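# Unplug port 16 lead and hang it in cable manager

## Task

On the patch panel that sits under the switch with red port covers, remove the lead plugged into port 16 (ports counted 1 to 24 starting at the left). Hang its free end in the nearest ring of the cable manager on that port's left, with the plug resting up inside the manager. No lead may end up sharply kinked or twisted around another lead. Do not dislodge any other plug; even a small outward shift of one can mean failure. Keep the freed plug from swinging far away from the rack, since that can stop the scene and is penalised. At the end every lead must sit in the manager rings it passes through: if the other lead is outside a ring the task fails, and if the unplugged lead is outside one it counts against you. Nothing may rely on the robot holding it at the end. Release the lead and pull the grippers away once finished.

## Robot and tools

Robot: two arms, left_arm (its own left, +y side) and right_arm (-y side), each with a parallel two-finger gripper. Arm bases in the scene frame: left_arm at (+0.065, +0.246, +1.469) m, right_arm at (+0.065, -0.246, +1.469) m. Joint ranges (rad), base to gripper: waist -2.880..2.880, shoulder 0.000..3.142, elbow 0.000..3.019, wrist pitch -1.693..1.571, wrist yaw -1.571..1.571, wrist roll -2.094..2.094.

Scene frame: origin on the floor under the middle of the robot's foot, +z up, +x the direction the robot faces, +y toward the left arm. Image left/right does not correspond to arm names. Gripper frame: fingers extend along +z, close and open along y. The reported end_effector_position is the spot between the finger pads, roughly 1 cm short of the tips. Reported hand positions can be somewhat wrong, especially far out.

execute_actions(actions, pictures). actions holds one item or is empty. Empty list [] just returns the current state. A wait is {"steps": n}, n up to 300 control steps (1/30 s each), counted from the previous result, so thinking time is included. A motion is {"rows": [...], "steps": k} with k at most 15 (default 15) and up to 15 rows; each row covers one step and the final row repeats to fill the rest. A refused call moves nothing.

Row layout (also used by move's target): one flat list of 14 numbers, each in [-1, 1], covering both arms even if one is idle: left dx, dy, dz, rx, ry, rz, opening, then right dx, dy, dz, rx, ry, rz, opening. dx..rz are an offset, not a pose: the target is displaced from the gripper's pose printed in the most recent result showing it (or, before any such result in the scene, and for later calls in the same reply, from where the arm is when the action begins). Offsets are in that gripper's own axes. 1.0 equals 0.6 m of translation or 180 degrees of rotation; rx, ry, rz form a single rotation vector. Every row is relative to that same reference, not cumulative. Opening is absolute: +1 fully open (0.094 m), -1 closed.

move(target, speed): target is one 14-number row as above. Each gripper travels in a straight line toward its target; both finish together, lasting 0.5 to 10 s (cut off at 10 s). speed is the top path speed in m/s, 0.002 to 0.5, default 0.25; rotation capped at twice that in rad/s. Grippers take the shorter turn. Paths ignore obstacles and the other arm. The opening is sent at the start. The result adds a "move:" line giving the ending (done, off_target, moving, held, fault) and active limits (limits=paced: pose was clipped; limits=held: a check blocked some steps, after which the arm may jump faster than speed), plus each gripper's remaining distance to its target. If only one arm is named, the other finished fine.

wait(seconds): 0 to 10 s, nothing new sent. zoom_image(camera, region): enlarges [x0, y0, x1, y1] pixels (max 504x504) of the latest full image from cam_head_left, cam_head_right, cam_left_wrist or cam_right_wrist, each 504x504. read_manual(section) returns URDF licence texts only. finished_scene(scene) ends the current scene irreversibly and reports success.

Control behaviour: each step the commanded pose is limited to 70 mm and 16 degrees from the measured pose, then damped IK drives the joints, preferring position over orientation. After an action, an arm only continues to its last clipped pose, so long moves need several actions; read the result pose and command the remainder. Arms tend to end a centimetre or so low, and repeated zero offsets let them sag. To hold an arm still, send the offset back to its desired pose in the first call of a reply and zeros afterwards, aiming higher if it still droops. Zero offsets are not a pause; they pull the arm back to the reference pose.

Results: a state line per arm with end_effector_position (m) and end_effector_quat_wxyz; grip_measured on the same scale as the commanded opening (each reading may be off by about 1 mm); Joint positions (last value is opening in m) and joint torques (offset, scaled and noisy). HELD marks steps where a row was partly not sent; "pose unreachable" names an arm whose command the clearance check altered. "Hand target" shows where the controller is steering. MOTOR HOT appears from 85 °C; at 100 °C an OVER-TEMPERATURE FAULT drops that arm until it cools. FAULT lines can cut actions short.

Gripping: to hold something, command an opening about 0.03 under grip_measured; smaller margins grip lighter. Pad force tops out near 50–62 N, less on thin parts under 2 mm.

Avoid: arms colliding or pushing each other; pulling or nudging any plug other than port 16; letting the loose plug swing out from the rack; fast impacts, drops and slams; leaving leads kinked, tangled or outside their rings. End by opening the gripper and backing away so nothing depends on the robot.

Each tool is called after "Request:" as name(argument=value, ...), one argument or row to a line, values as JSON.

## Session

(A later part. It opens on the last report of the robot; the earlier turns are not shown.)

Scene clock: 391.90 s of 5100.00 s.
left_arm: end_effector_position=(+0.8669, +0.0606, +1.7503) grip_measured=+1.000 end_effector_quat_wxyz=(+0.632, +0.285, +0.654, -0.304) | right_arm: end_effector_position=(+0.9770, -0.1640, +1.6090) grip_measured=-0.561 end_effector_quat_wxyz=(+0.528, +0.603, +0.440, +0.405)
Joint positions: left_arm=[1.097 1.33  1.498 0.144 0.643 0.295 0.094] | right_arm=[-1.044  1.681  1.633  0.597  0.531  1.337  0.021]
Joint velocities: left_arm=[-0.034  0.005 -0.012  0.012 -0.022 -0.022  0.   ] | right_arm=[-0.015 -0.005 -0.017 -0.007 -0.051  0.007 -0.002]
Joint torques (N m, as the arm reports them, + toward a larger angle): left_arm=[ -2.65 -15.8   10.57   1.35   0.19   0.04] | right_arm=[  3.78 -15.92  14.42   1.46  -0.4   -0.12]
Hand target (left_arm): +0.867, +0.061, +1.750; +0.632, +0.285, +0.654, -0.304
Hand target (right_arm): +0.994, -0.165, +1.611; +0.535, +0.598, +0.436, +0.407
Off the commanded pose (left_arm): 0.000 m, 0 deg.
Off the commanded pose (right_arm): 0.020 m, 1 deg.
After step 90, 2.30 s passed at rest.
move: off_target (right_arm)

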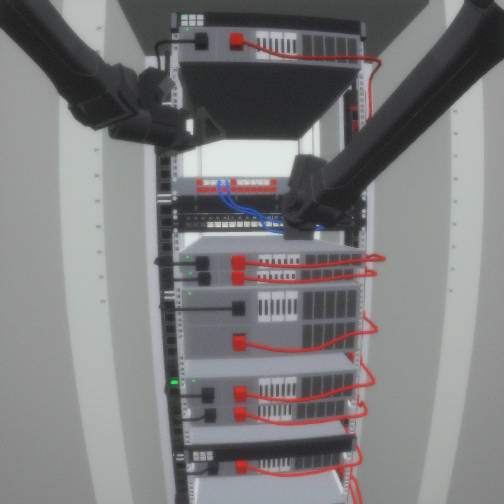

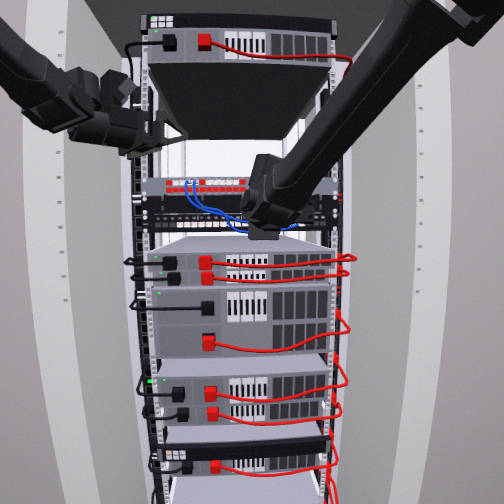

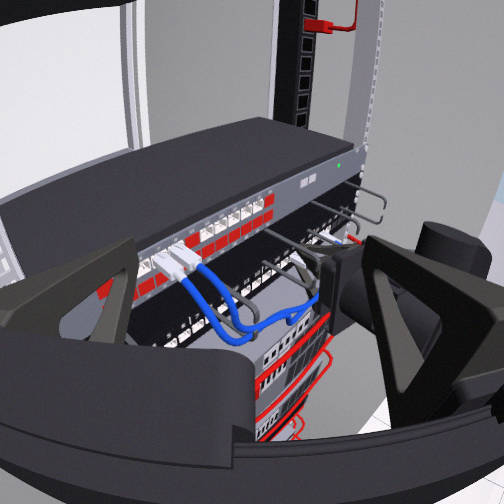

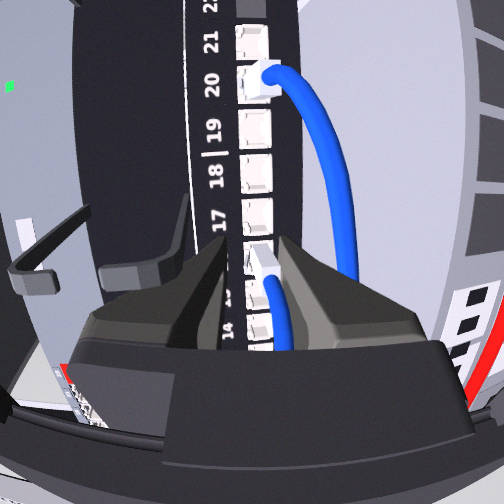

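Request:
execute_actions(
  actions=[
    {"rows":[[0,0,0,0,0,0,1,0.008,-0.004,0.02,0,0.004,0,-0.62],[0,0,0,0,0,0,1,0.008,-0.004,0.02,0,0.004,0,-0.66],[0,0,0,0,0,0,1,0.008,-0.004,0.02,0,0.004,0,-0.7],[0,0,0,0,0,0,1,0.008,-0.004,0.02,0,0.004,0,-0.73],[0,0,0,0,0,0,1,0.008,-0.004,0.02,0,0.004,0,-0.76],[0,0,0,0,0,0,1,0.008,-0.004,0.02,0,0.004,0,-0.79],[0,0,0,0,0,0,1,0.008,-0.004,0.02,0,0.004,0,-0.82],[0,0,0,0,0,0,1,0.008,-0.004,0.02,0,0.004,0,-0.85],[0,0,0,0,0,0,1,0.008,-0.004,0.02,0,0.004,0,-0.88],[0,0,0,0,0,0,1,0.008,-0.004,0.02,0,0.004,0,-0.92]]},
  ],
  pictures=false,
)

Request:
move(
  target=[0,0,0,0,0,0,1,-0.012,0.01,-0.042,0,0,0,-0.92],
  speed=0.025,
)

Request:
zoom_image(
  camera="cam_left_wrist",
  region=[270, 220, 360, 300],
)

Scene clock: 406.13 s of 5100.00 s.
left_arm: end_effector_position=(+0.8669, +0.0606, +1.7503) grip_measured=+1.000 end_effector_quat_wxyz=(+0.632, +0.285, +0.654, -0.304) | right_arm: end_effector_position=(+0.9776, -0.1624, +1.6053) grip_measured=-0.855 end_effector_quat_wxyz=(+0.524, +0.602, +0.448, +0.404)
Joint positions: left_arm=[1.097 1.33  1.498 0.144 0.643 0.295 0.094] | right_arm=[-1.046  1.682  1.633  0.581  0.519  1.337  0.007]
Joint velocities: left_arm=[-0.015 -0.024 -0.012  0.002  0.022 -0.022  0.   ] | right_arm=[ 0.005  0.005  0.007  0.012 -0.037 -0.022  0.001]
Joint torques (N m, as the arm reports them, + toward a larger angle): left_arm=[ -2.57 -15.67  10.66   1.34   0.2    0.08] | right_arm=[  4.01 -17.04  12.2    1.51  -0.42   0.03]
Hand target (left_arm): +0.867, +0.061, +1.750; +0.632, +0.285, +0.654, -0.304
Hand target (right_arm): +0.988, -0.163, +1.605; +0.525, +0.601, +0.443, +0.409
Off the commanded pose (left_arm): 0.000 m, 0 deg.
Off the commanded pose (right_arm): 0.012 m, 1 deg.
Steps of this call (steps 1 to 90: nothing new was sent; then 10.73 s passed at rest; steps 91 to 105: all 15 steps of this action). Readings (end_effector_position):
91: left_arm (+0.8669, +0.0606, +1.7503) | right_arm (+0.9771, -0.1635, +1.6089)
92: left_arm (+0.8669, +0.0606, +1.7503) | right_arm (+0.9772, -0.1631, +1.6080)
94: left_arm (+0.8669, +0.0606, +1.7503) | right_arm (+0.9774, -0.1627, +1.6068)
98: left_arm (+0.8669, +0.0606, +1.7503) | right_arm (+0.9776, -0.1625, +1.6053)
105: the state above

Scene clock: 407.67 s of 5100.00 s.
left_arm: end_effector_position=(+0.8669, +0.0606, +1.7503) grip_measured=+1.000 end_effector_quat_wxyz=(+0.632, +0.285, +0.654, -0.304) | right_arm: end_effector_position=(+0.9756, -0.1618, +1.6037) grip_measured=-0.859 end_effector_quat_wxyz=(+0.523, +0.596, +0.449, +0.412)
Joint positions: left_arm=[1.097 1.33  1.498 0.144 0.643 0.295 0.094] | right_arm=[-1.05   1.68   1.618  0.602  0.497  1.337  0.007]
Joint velocities: left_arm=[-0.005 -0.005 -0.012  0.007 -0.037 -0.022  0.   ] | right_arm=[ 0.005 -0.005 -0.012  0.007 -0.051 -0.066  0.001]
Joint torques (N m, as the arm reports them, + toward a larger angle): left_arm=[ -2.63 -15.69  10.55   1.39   0.18   0.06] | right_arm=[  5.74 -23.62   2.73   2.19   1.19  -0.08]
Hand target (left_arm): +0.867, +0.061, +1.750; +0.632, +0.285, +0.654, -0.304
Hand target (right_arm): +0.955, -0.163, +1.613; +0.524, +0.602, +0.448, +0.403
Off the commanded pose (left_arm): 0.000 m, 0 deg.
Off the commanded pose (right_arm): 0.026 m, 1 deg.
move: off_target (right_arm)

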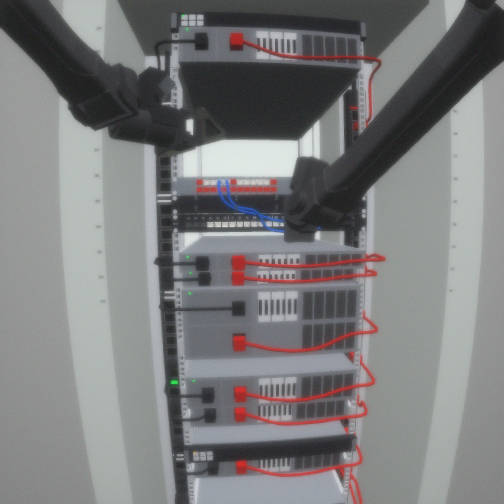

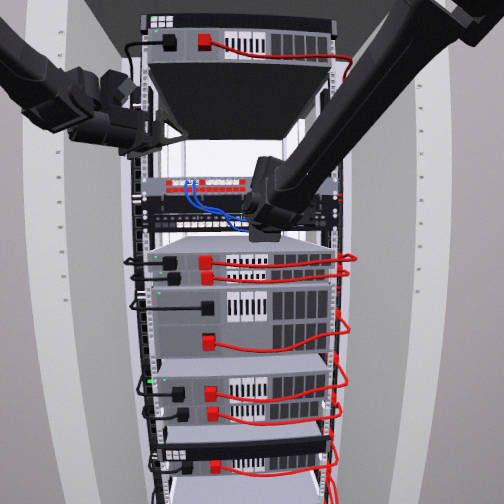

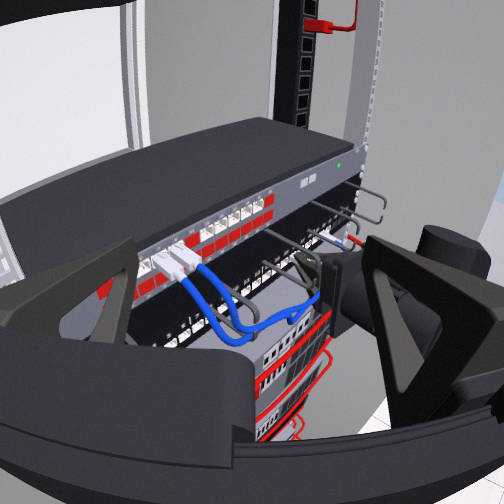

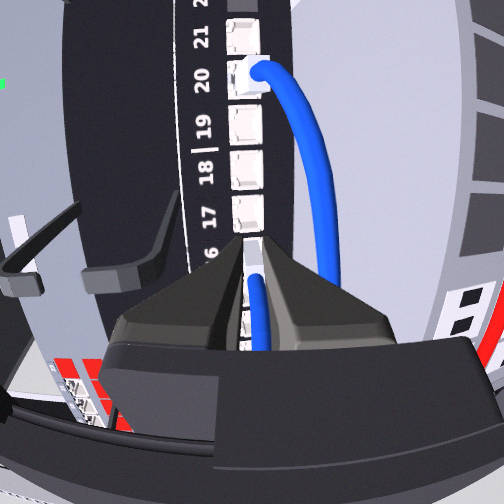

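Region (270, 220, 360, 300) of cam_left_wrist's 504x504 image, scaled by 5.600, with more detail than that image has.

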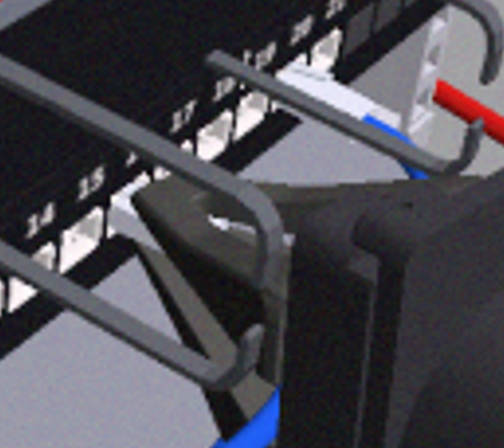

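Request:
move(
  target=[0,0,0,0,0,0,1,0.003,-0.012,0.012,-0.045,0,0,-0.92],
  speed=0.04,
)

Request:
move(
  target=[0,0,0,0,0,0,1,-0.012,0.014,-0.042,0,0,0,-0.92],
  speed=0.025,
)

Scene clock: 424.90 s of 5100.00 s.
left_arm: end_effector_position=(+0.8669, +0.0606, +1.7503) grip_measured=+1.000 end_effector_quat_wxyz=(+0.632, +0.285, +0.654, -0.304) | right_arm: end_effector_position=(+0.9771, -0.1623, +1.6053) grip_measured=-0.878 end_effector_quat_wxyz=(+0.558, +0.565, +0.415, +0.443)
Joint positions: left_arm=[1.097 1.33  1.498 0.144 0.643 0.295 0.094] | right_arm=[-1.058  1.731  1.617  0.794  0.463  1.294  0.006]
Joint velocities: left_arm=[-0.015 -0.005 -0.002 -0.017 -0.066 -0.007  0.   ] | right_arm=[-0.015 -0.005 -0.002  0.022  0.051 -0.037 -0.   ]
Joint torques (N m, as the arm reports them, + toward a larger angle): left_arm=[ -2.32 -16.    10.53   1.39   0.14   0.07] | right_arm=[  3.82 -17.29   9.49   2.43  -0.86  -0.13]
Hand target (left_arm): +0.867, +0.061, +1.750; +0.632, +0.285, +0.654, -0.304
Hand target (right_arm): +0.981, -0.162, +1.596; +0.563, +0.557, +0.419, +0.443
Off the commanded pose (left_arm): 0.000 m, 0 deg.
Off the commanded pose (right_arm): 0.011 m, 1 deg.
After step 90, 12.23 s passed at rest.
move: off_target (right_arm)

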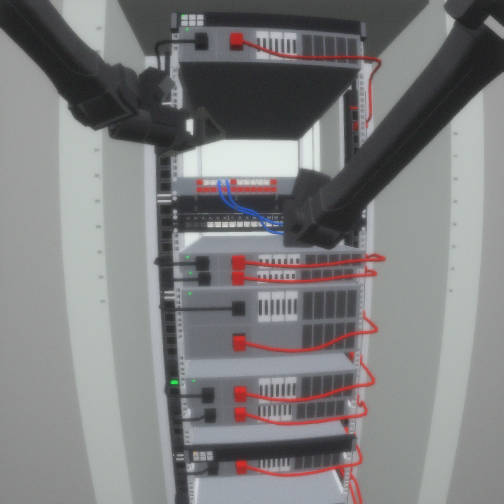

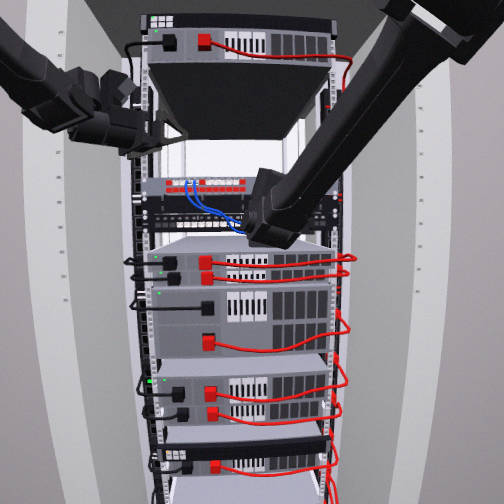

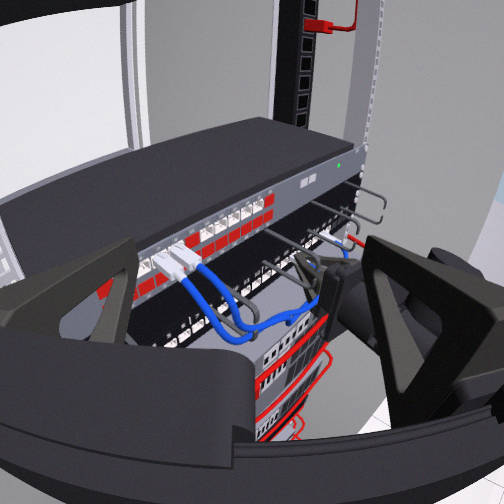

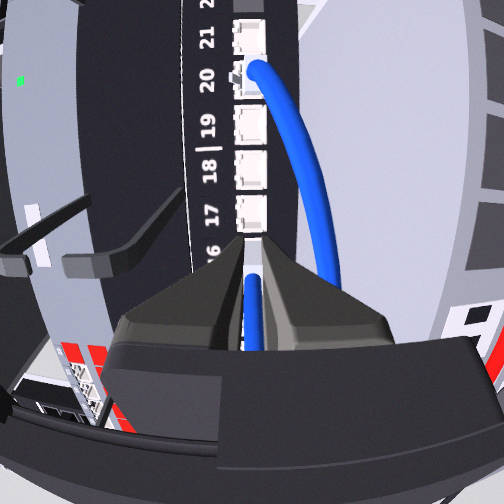

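Scene clock: 426.23 s of 5100.00 s.
left_arm: end_effector_position=(+0.8669, +0.0606, +1.7503) grip_measured=+1.000 end_effector_quat_wxyz=(+0.632, +0.285, +0.654, -0.304) | right_arm: end_effector_position=(+0.9568, -0.1660, +1.6030) grip_measured=-0.878 end_effector_quat_wxyz=(+0.556, +0.569, +0.418, +0.439)
Joint positions: left_arm=[1.097 1.33  1.498 0.144 0.643 0.295 0.094] | right_arm=[-1.056  1.687  1.533  0.822  0.47   1.294  0.006]
Joint velocities: left_arm=[ 0.005 -0.005 -0.007  0.002 -0.037  0.037  0.   ] | right_arm=[-0.005 -0.015 -0.017  0.017  0.022  0.007  0.   ]
Joint torques (N m, as the arm reports them, + toward a larger angle): left_arm=[ -2.85 -15.7   10.6    1.43   0.18   0.01] | right_arm=[  5.08 -20.32   6.6    2.28  -0.1   -0.1 ]
Hand target (left_arm): +0.867, +0.061, +1.750; +0.632, +0.285, +0.654, -0.304
Hand target (right_arm): +0.951, -0.163, +1.613; +0.558, +0.566, +0.415, +0.443
Off the commanded pose (left_arm): 0.000 m, 0 deg.
Off the commanded pose (right_arm): 0.012 m, 1 deg.
move: off_target (right_arm)

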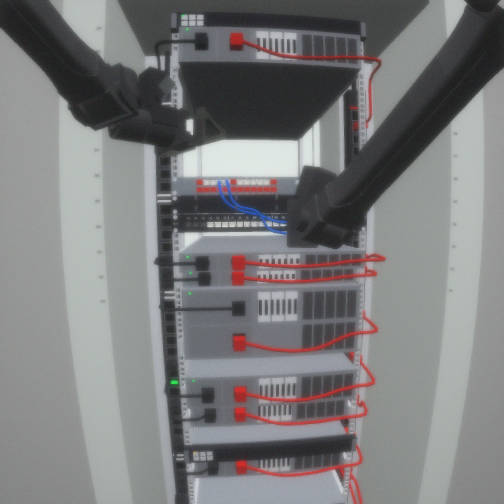

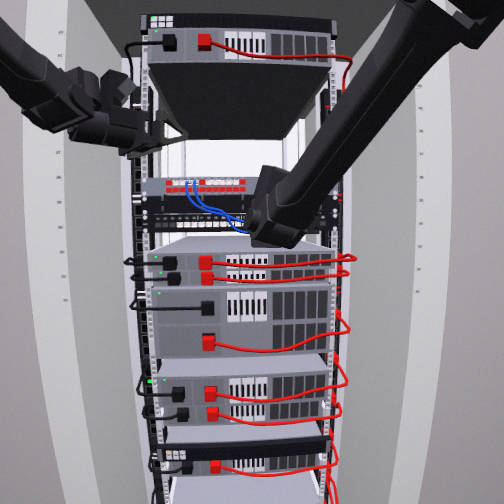

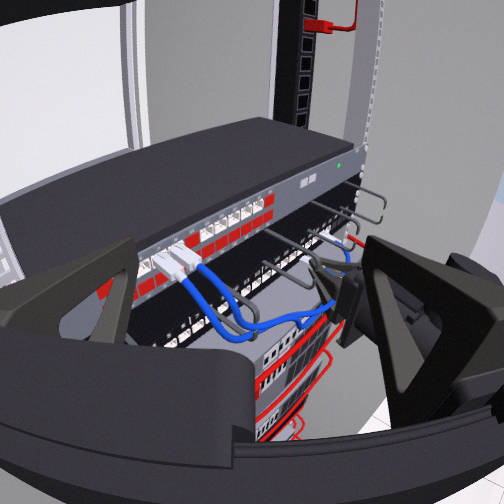

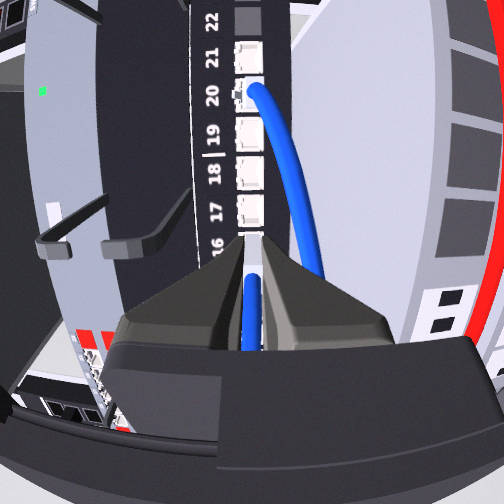

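Request:
move(
  target=[0,0,0,0,0,0,1,0.03,0.045,-0.05,0,0,0,-0.92],
  speed=0.04,
)

Request:
zoom_image(
  camera="cam_left_wrist",
  region=[200, 200, 380, 350],
)

Scene clock: 433.77 s of 5100.00 s.
left_arm: end_effector_position=(+0.8669, +0.0606, +1.7503) grip_measured=+1.000 end_effector_quat_wxyz=(+0.632, +0.285, +0.654, -0.304) | right_arm: end_effector_position=(+0.9389, -0.1527, +1.6116) grip_measured=-0.878 end_effector_quat_wxyz=(+0.555, +0.577, +0.421, +0.426)
Joint positions: left_arm=[1.097 1.33  1.498 0.144 0.643 0.295 0.094] | right_arm=[-1.016  1.649  1.485  0.827  0.526  1.267  0.006]
Joint velocities: left_arm=[-0.015 -0.005 -0.007 -0.007  0.022 -0.007  0.   ] | right_arm=[ 0.005 -0.005 -0.002 -0.007 -0.095 -0.081 -0.   ]
Joint torques (N m, as the arm reports them, + toward a larger angle): left_arm=[ -2.73 -15.62  10.44   1.58   0.17   0.06] | right_arm=[  6.5  -19.78   6.92   2.34  -0.34  -0.18]
Hand target (left_arm): +0.867, +0.061, +1.750; +0.632, +0.285, +0.654, -0.304
Hand target (right_arm): +0.933, -0.143, +1.630; +0.556, +0.570, +0.418, +0.438
Off the commanded pose (left_arm): 0.000 m, 0 deg.
Off the commanded pose (right_arm): 0.023 m, 2 deg.
After step 90, 3.10 s passed at rest.
move: off_target (right_arm)

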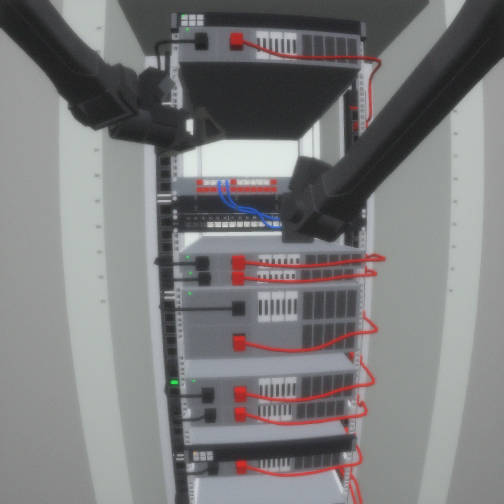

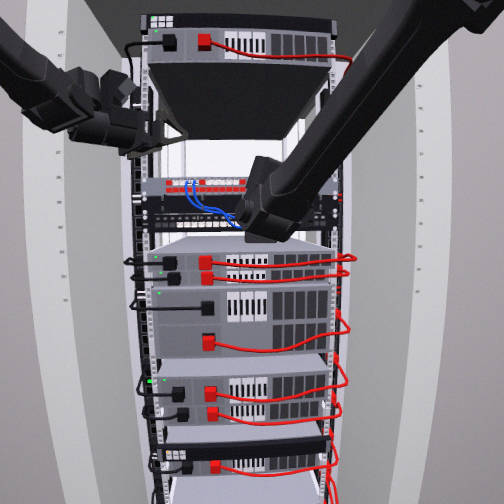

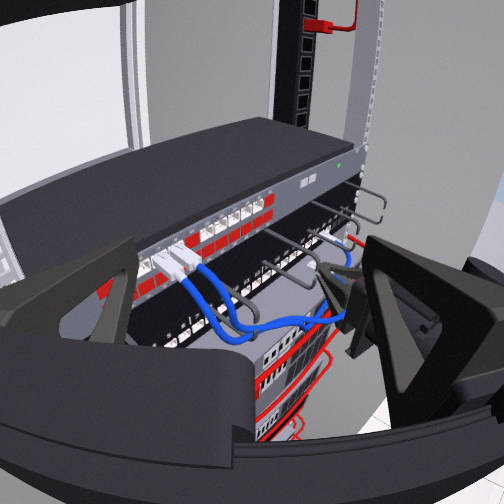

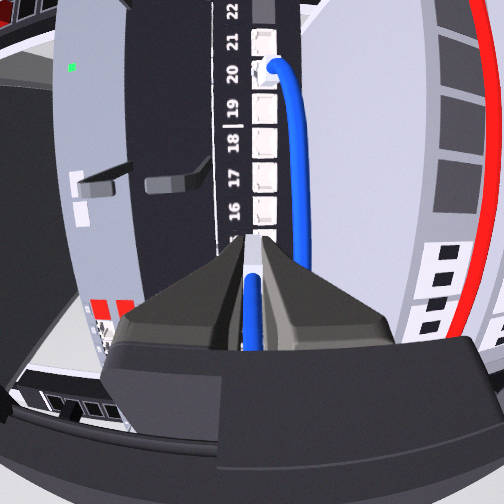

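Region (200, 200, 380, 350) of cam_left_wrist's 504x504 image, scaled by 2.800, with more detail than that image has.

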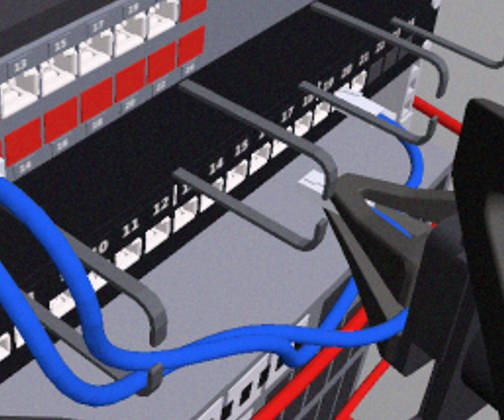

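Request:
move(
  target=[0,0,0,0,0,0,1,0.004,0.105,0.005,-0.005,0,0,-0.92],
  speed=0.04,
)

Request:
zoom_image(
  camera="cam_left_wrist",
  region=[200, 200, 380, 350],
)

Request:
zoom_image(
  camera="cam_head_left",
  region=[200, 170, 320, 240],
)

Scene clock: 447.27 s of 5100.00 s.
left_arm: end_effector_position=(+0.8669, +0.0606, +1.7503) grip_measured=+1.000 end_effector_quat_wxyz=(+0.632, +0.285, +0.654, -0.304) | right_arm: end_effector_position=(+0.9368, -0.1582, +1.6358) grip_measured=-0.878 end_effector_quat_wxyz=(+0.553, +0.582, +0.431, +0.412)
Joint positions: left_arm=[1.097 1.33  1.498 0.144 0.643 0.295 0.094] | right_arm=[-1.007  1.595  1.485  0.748  0.548  1.253  0.006]
Joint velocities: left_arm=[ 0.005 -0.005 -0.002  0.002 -0.095 -0.139  0.   ] | right_arm=[-0.015  0.005  0.012 -0.042  0.007 -0.007 -0.001]
Joint torques (N m, as the arm reports them, + toward a larger angle): left_arm=[ -2.65 -15.65  10.46   1.4    0.16   0.04] | right_arm=[  6.19 -19.21  11.48   1.35  -0.27  -0.16]
Hand target (left_arm): +0.867, +0.061, +1.750; +0.632, +0.285, +0.654, -0.304
Hand target (right_arm): +0.942, -0.153, +1.674; +0.559, +0.574, +0.417, +0.430
Off the commanded pose (left_arm): 0.000 m, 0 deg.
Off the commanded pose (right_arm): 0.040 m, 3 deg.
After step 90, 8.60 s passed at rest.
move: off_target (right_arm)

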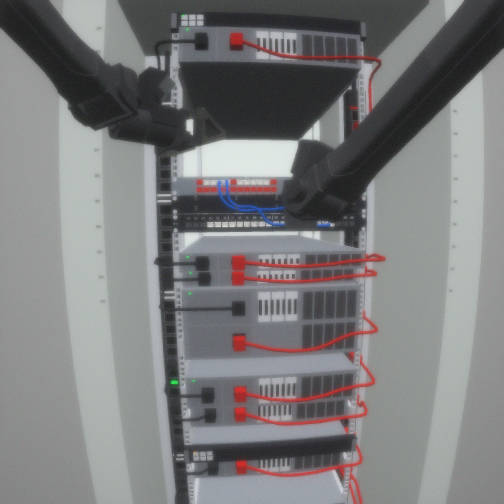

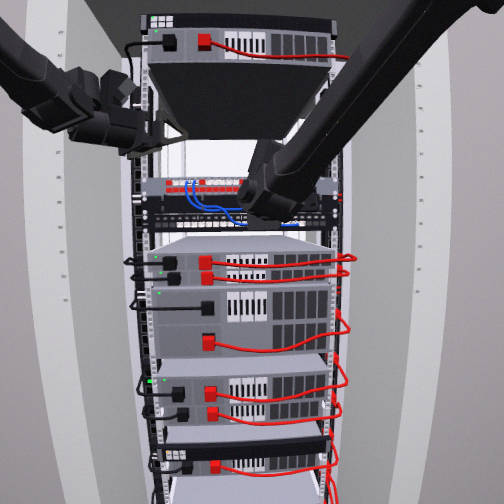

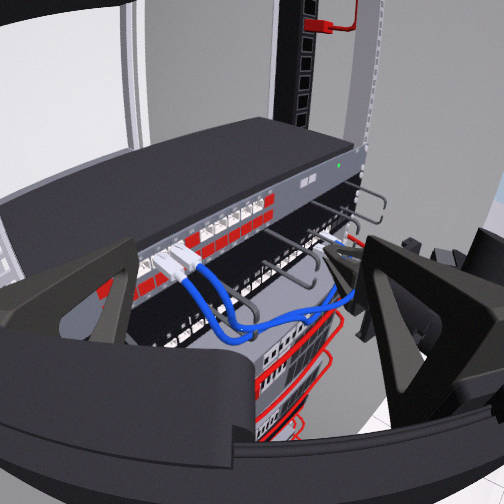

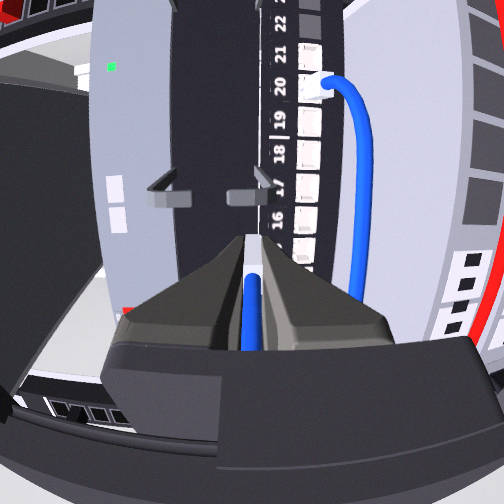

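Region (200, 200, 380, 350) of cam_left_wrist's 504x504 image, scaled by 2.800, with more detail than that image has.

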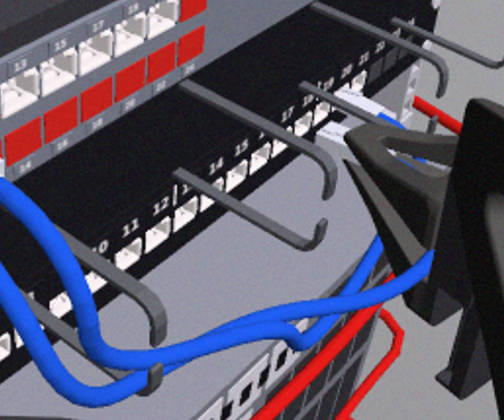

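Region (200, 170, 320, 240) of cam_head_left's 504x504 image, scaled by 4.200, with more detail than that image has; it fills the top 294 rows of this view, and the rest is white.

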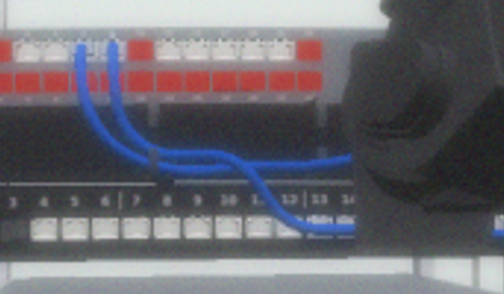

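Request:
move(
  target=[0,0,0,0,0,0,1,0.016,0.05,0.042,-0.005,0,0,-0.92],
  speed=0.04,
)

Request:
zoom_image(
  camera="cam_left_wrist",
  region=[200, 200, 380, 350],
)

Request:
zoom_image(
  camera="cam_head_left",
  region=[200, 170, 320, 240],
)

Scene clock: 462.20 s of 5100.00 s.
left_arm: end_effector_position=(+0.8669, +0.0606, +1.7503) grip_measured=+1.000 end_effector_quat_wxyz=(+0.632, +0.285, +0.654, -0.304) | right_arm: end_effector_position=(+0.9507, -0.1603, +1.6529) grip_measured=-0.878 end_effector_quat_wxyz=(+0.553, +0.583, +0.433, +0.410)
Joint positions: left_arm=[1.097 1.33  1.498 0.144 0.643 0.295 0.094] | right_arm=[-1.007  1.595  1.546  0.681  0.55   1.252  0.006]
Joint velocities: left_arm=[-0.024  0.005 -0.002  0.002 -0.022 -0.022  0.   ] | right_arm=[-0.015 -0.005 -0.012 -0.002  0.037 -0.037  0.   ]
Joint torques (N m, as the arm reports them, + toward a larger angle): left_arm=[ -2.74 -16.06  10.45   1.37   0.16   0.06] | right_arm=[  4.61 -16.36  13.36   1.41  -0.35  -0.13]
Hand target (left_arm): +0.867, +0.061, +1.750; +0.632, +0.285, +0.654, -0.304
Hand target (right_arm): +0.963, -0.156, +1.665; +0.558, +0.577, +0.427, +0.416
Off the commanded pose (left_arm): 0.000 m, 0 deg.
Off the commanded pose (right_arm): 0.019 m, 1 deg.
After step 90, 10.60 s passed at rest.
move: off_target (right_arm)

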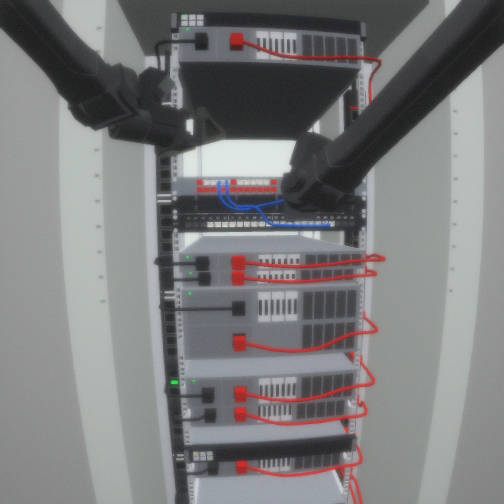

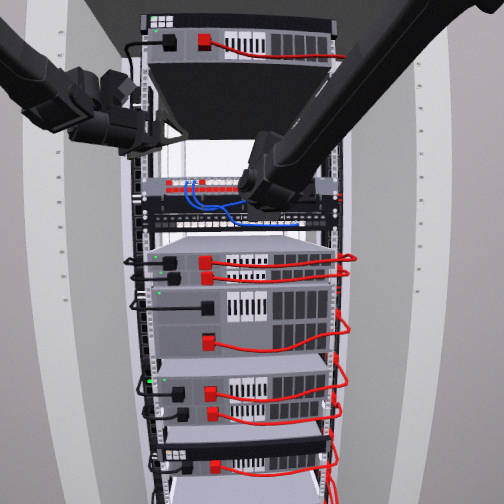

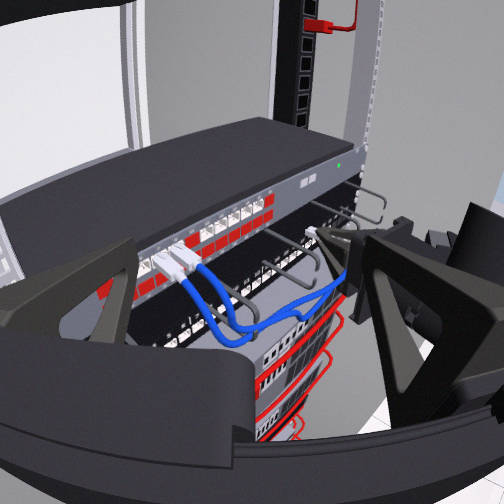

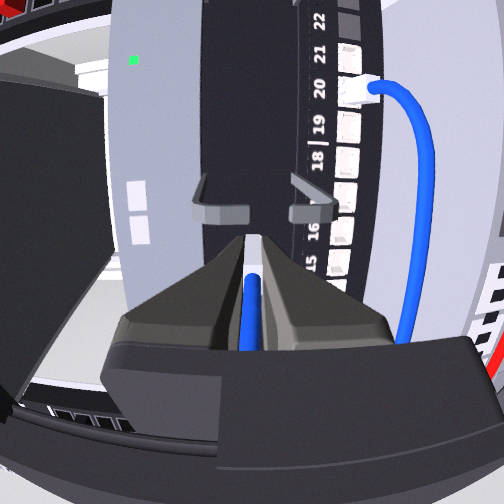

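Region (200, 200, 380, 350) of cam_left_wrist's 504x504 image, scaled by 2.800, with more detail than that image has.

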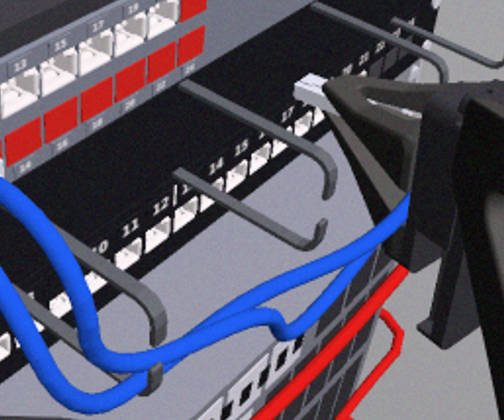

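Region (200, 170, 320, 240) of cam_head_left's 504x504 image, scaled by 4.200, with more detail than that image has; it fills the top 294 rows of this view, and the rest is white.

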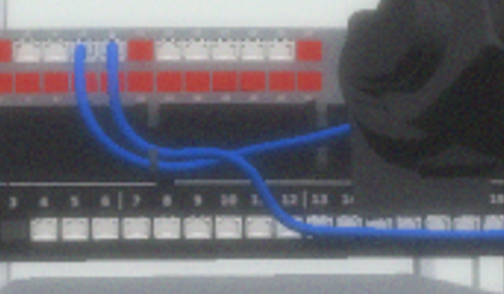

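Request:
move(
  target=[0,0,0,0,0,0,1,0.016,0.008,0.044,-0.005,-0.02,0,-0.92],
  speed=0.04,
)

Request:
execute_actions(
  actions=[
    {"rows":[[0,0,0,0,0,0,1,0.006,0.004,0.018,0,0,0,-0.885],[0,0,0,0,0,0,1,0.006,0.004,0.018,0,0,0,-0.875],[0,0,0,0,0,0,1,0.006,0.004,0.018,0,0,0,-0.865],[0,0,0,0,0,0,1,0.006,0.004,0.018,0,0,0,-0.855]]},
  ],
)

Request:
zoom_image(
  camera="cam_left_wrist",
  region=[200, 200, 380, 350],
)

Scene clock: 474.77 s of 5100.00 s.
left_arm: end_effector_position=(+0.8669, +0.0606, +1.7503) grip_measured=+1.000 end_effector_quat_wxyz=(+0.632, +0.285, +0.654, -0.304) | right_arm: end_effector_position=(+0.9639, -0.1650, +1.6495) grip_measured=-0.878 end_effector_quat_wxyz=(+0.566, +0.596, +0.416, +0.391)
Joint positions: left_arm=[1.097 1.33  1.498 0.144 0.643 0.295 0.094] | right_arm=[-1.007  1.642  1.615  0.681  0.611  1.239  0.006]
Joint velocities: left_arm=[-0.005 -0.005  0.002 -0.007  0.022 -0.022  0.   ] | right_arm=[-0.005 -0.015 -0.007 -0.007 -0.095 -0.007  0.001]
Joint torques (N m, as the arm reports them, + toward a larger angle): left_arm=[ -2.3  -16.19  10.52   1.43   0.15   0.05] | right_arm=[  5.06 -16.08  13.62   1.51  -0.26  -0.14]
Hand target (left_arm): +0.867, +0.061, +1.750; +0.632, +0.285, +0.654, -0.304
Hand target (right_arm): +0.977, -0.159, +1.656; +0.570, +0.591, +0.412, +0.395
Off the commanded pose (left_arm): 0.000 m, 0 deg.
Off the commanded pose (right_arm): 0.018 m, 1 deg.
After step 90, 8.47 s passed at rest.
move: off_target (right_arm)

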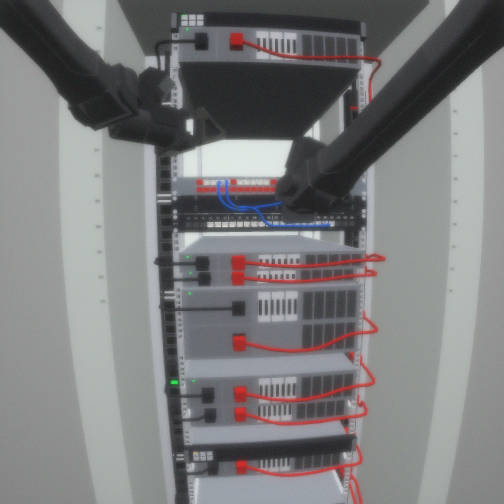

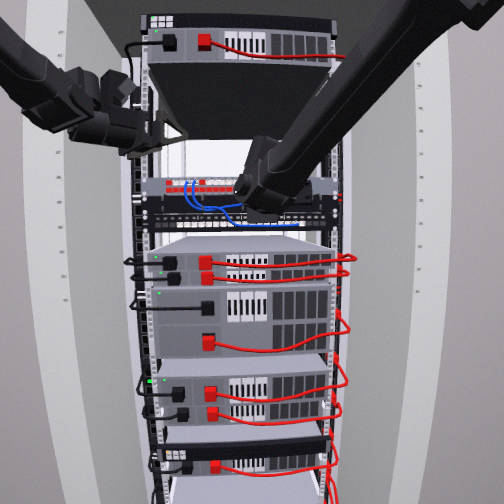

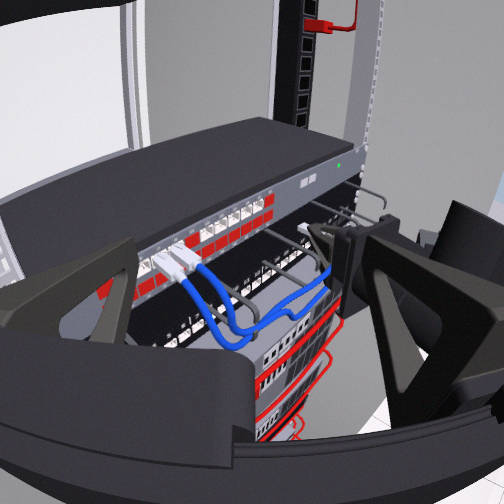

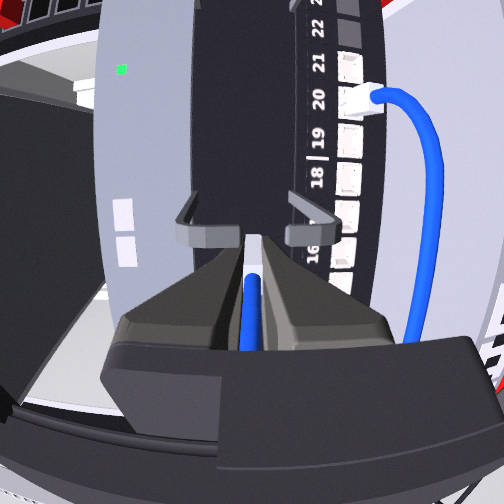

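Scene clock: 475.27 s of 5100.00 s.
left_arm: end_effector_position=(+0.8669, +0.0606, +1.7503) grip_measured=+1.000 end_effector_quat_wxyz=(+0.632, +0.285, +0.654, -0.304) | right_arm: end_effector_position=(+0.9644, -0.1659, +1.6458) grip_measured=-0.851 end_effector_quat_wxyz=(+0.564, +0.597, +0.422, +0.385)
Joint positions: left_arm=[1.097 1.33  1.498 0.144 0.643 0.295 0.094] | right_arm=[-1.01   1.642  1.615  0.664  0.611  1.239  0.007]
Joint velocities: left_arm=[-0.005 -0.005  0.017  0.007 -0.037 -0.051  0.   ] | right_arm=[ 0.005  0.005 -0.002 -0.012 -0.095  0.037 -0.001]
Joint torques (N m, as the arm reports them, + toward a larger angle): left_arm=[ -2.29 -15.55  10.45   1.48   0.17   0.04] | right_arm=[  4.39 -16.97  12.31   1.35  -0.32   0.  ]
Hand target (left_arm): +0.867, +0.061, +1.750; +0.632, +0.285, +0.654, -0.304
Hand target (right_arm): +0.974, -0.165, +1.651; +0.566, +0.595, +0.416, +0.391
Off the commanded pose (left_arm): 0.000 m, 0 deg.
Off the commanded pose (right_arm): 0.012 m, 1 deg.
Steps of this call (steps 1 to 15: all 15 steps of this action). Readings (end_effector_position):
1: left_arm (+0.8669, +0.0606, +1.7503) | right_arm (+0.9640, -0.1648, +1.6489)
2: left_arm (+0.8669, +0.0606, +1.7503) | right_arm (+0.9641, -0.1650, +1.6479)
4: left_arm (+0.8669, +0.0606, +1.7503) | right_arm (+0.9643, -0.1656, +1.6466)
8: left_arm (+0.8669, +0.0606, +1.7503) | right_arm (+0.9644, -0.1659, +1.6458)
15: the state above

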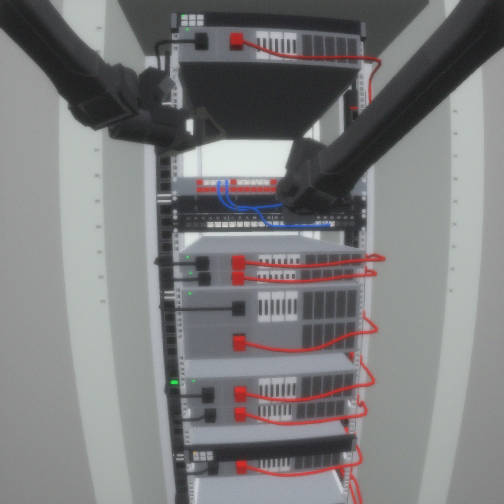

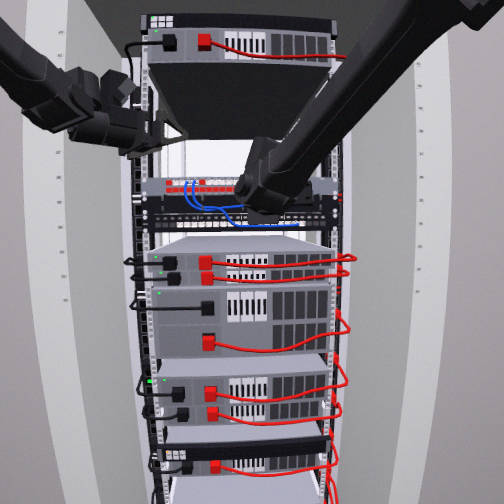

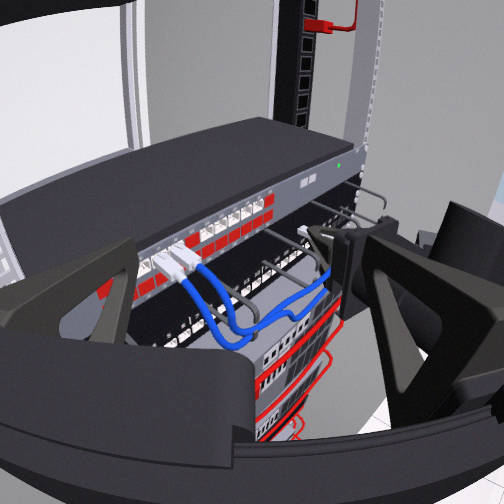

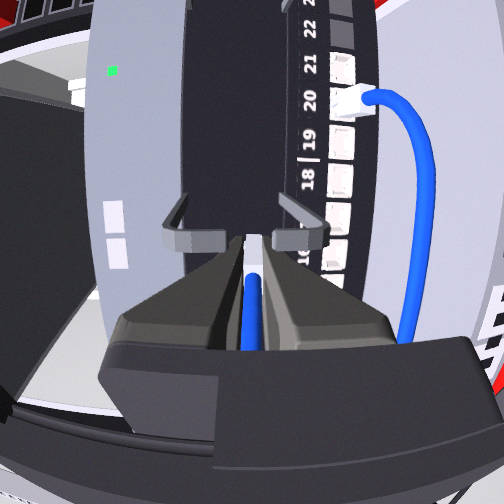

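Region (200, 200, 380, 350) of cam_left_wrist's 504x504 image, scaled by 2.800, with more detail than that image has.

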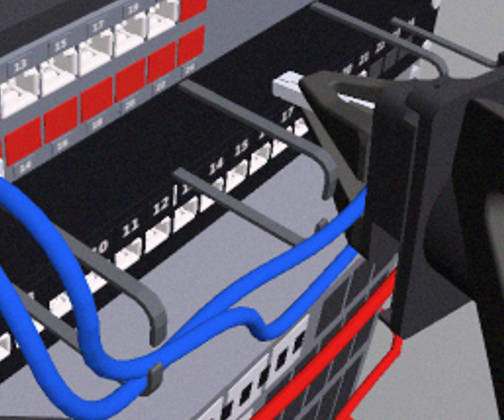

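Request:
execute_actions(
  actions=[],
)

Request:
zoom_image(
  camera="cam_left_wrist",
  region=[150,150,400,400],
)

Scene clock: 496.50 s of 5100.00 s.
left_arm: end_effector_position=(+0.8669, +0.0606, +1.7503) grip_measured=+1.000 end_effector_quat_wxyz=(+0.632, +0.285, +0.654, -0.304) | right_arm: end_effector_position=(+0.9644, -0.1659, +1.6458) grip_measured=-0.851 end_effector_quat_wxyz=(+0.564, +0.597, +0.422, +0.385)
Joint positions: left_arm=[1.097 1.33  1.498 0.144 0.643 0.295 0.094] | right_arm=[-1.01   1.642  1.615  0.664  0.611  1.239  0.007]
Joint velocities: left_arm=[-0.015 -0.005 -0.007 -0.007 -0.037 -0.007  0.   ] | right_arm=[ 0.005 -0.005 -0.027  0.012 -0.022 -0.066 -0.   ]
Joint torques (N m, as the arm reports them, + toward a larger angle): left_arm=[ -1.84 -16.05  10.43   1.38   0.21   0.05] | right_arm=[  4.34 -17.05  12.26   1.38  -0.32   0.  ]
Hand target (left_arm): +0.867, +0.061, +1.750; +0.632, +0.285, +0.654, -0.304
Hand target (right_arm): +0.974, -0.165, +1.651; +0.566, +0.595, +0.416, +0.391
Off the commanded pose (left_arm): 0.000 m, 0 deg.
Off the commanded pose (right_arm): 0.012 m, 1 deg.
Steps of this call (steps 1 to 90: nothing new was sent; then 18.23 s passed at rest). Readings (end_effector_position):
1: left_arm (+0.8669, +0.0606, +1.7503) | right_arm (+0.9644, -0.1659, +1.6458)
2: left_arm (+0.8669, +0.0606, +1.7503) | right_arm (+0.9644, -0.1659, +1.6458)
4: left_arm (+0.8669, +0.0606, +1.7503) | right_arm (+0.9644, -0.1659, +1.6458)
8: left_arm (+0.8669, +0.0606, +1.7503) | right_arm (+0.9644, -0.1659, +1.6458)
90: the state above

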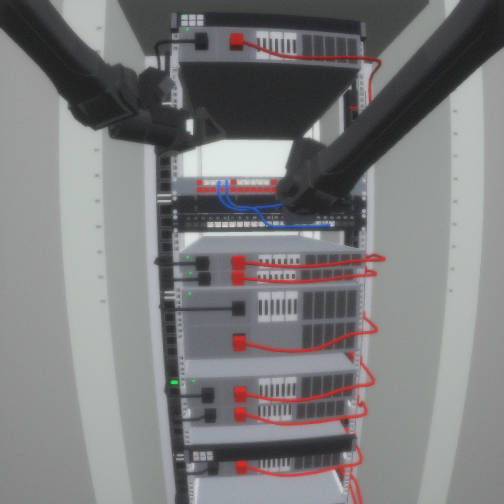

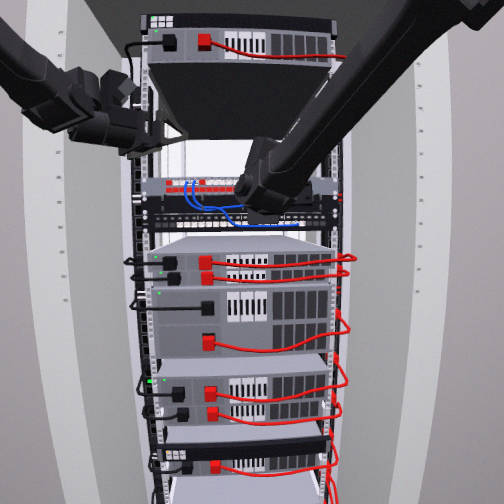

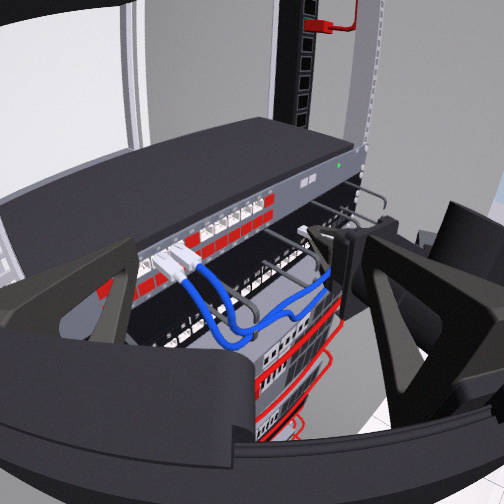

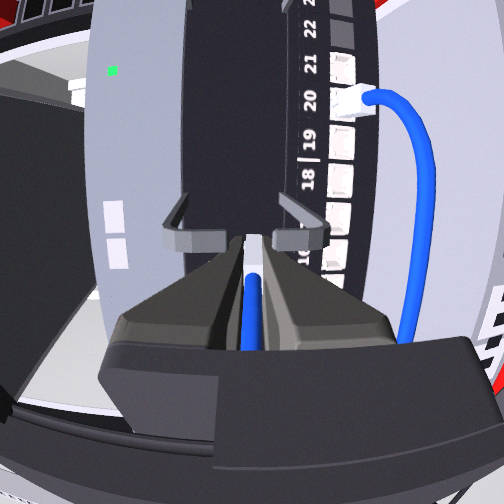

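Region (150, 150, 400, 400) of cam_left_wrist's 504x504 image, scaled by 2.016, with more detail than that image has.

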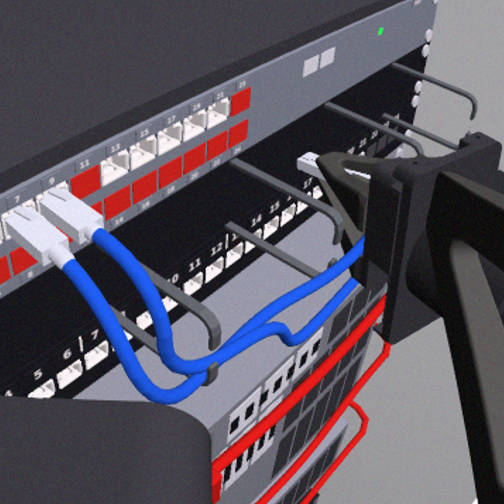

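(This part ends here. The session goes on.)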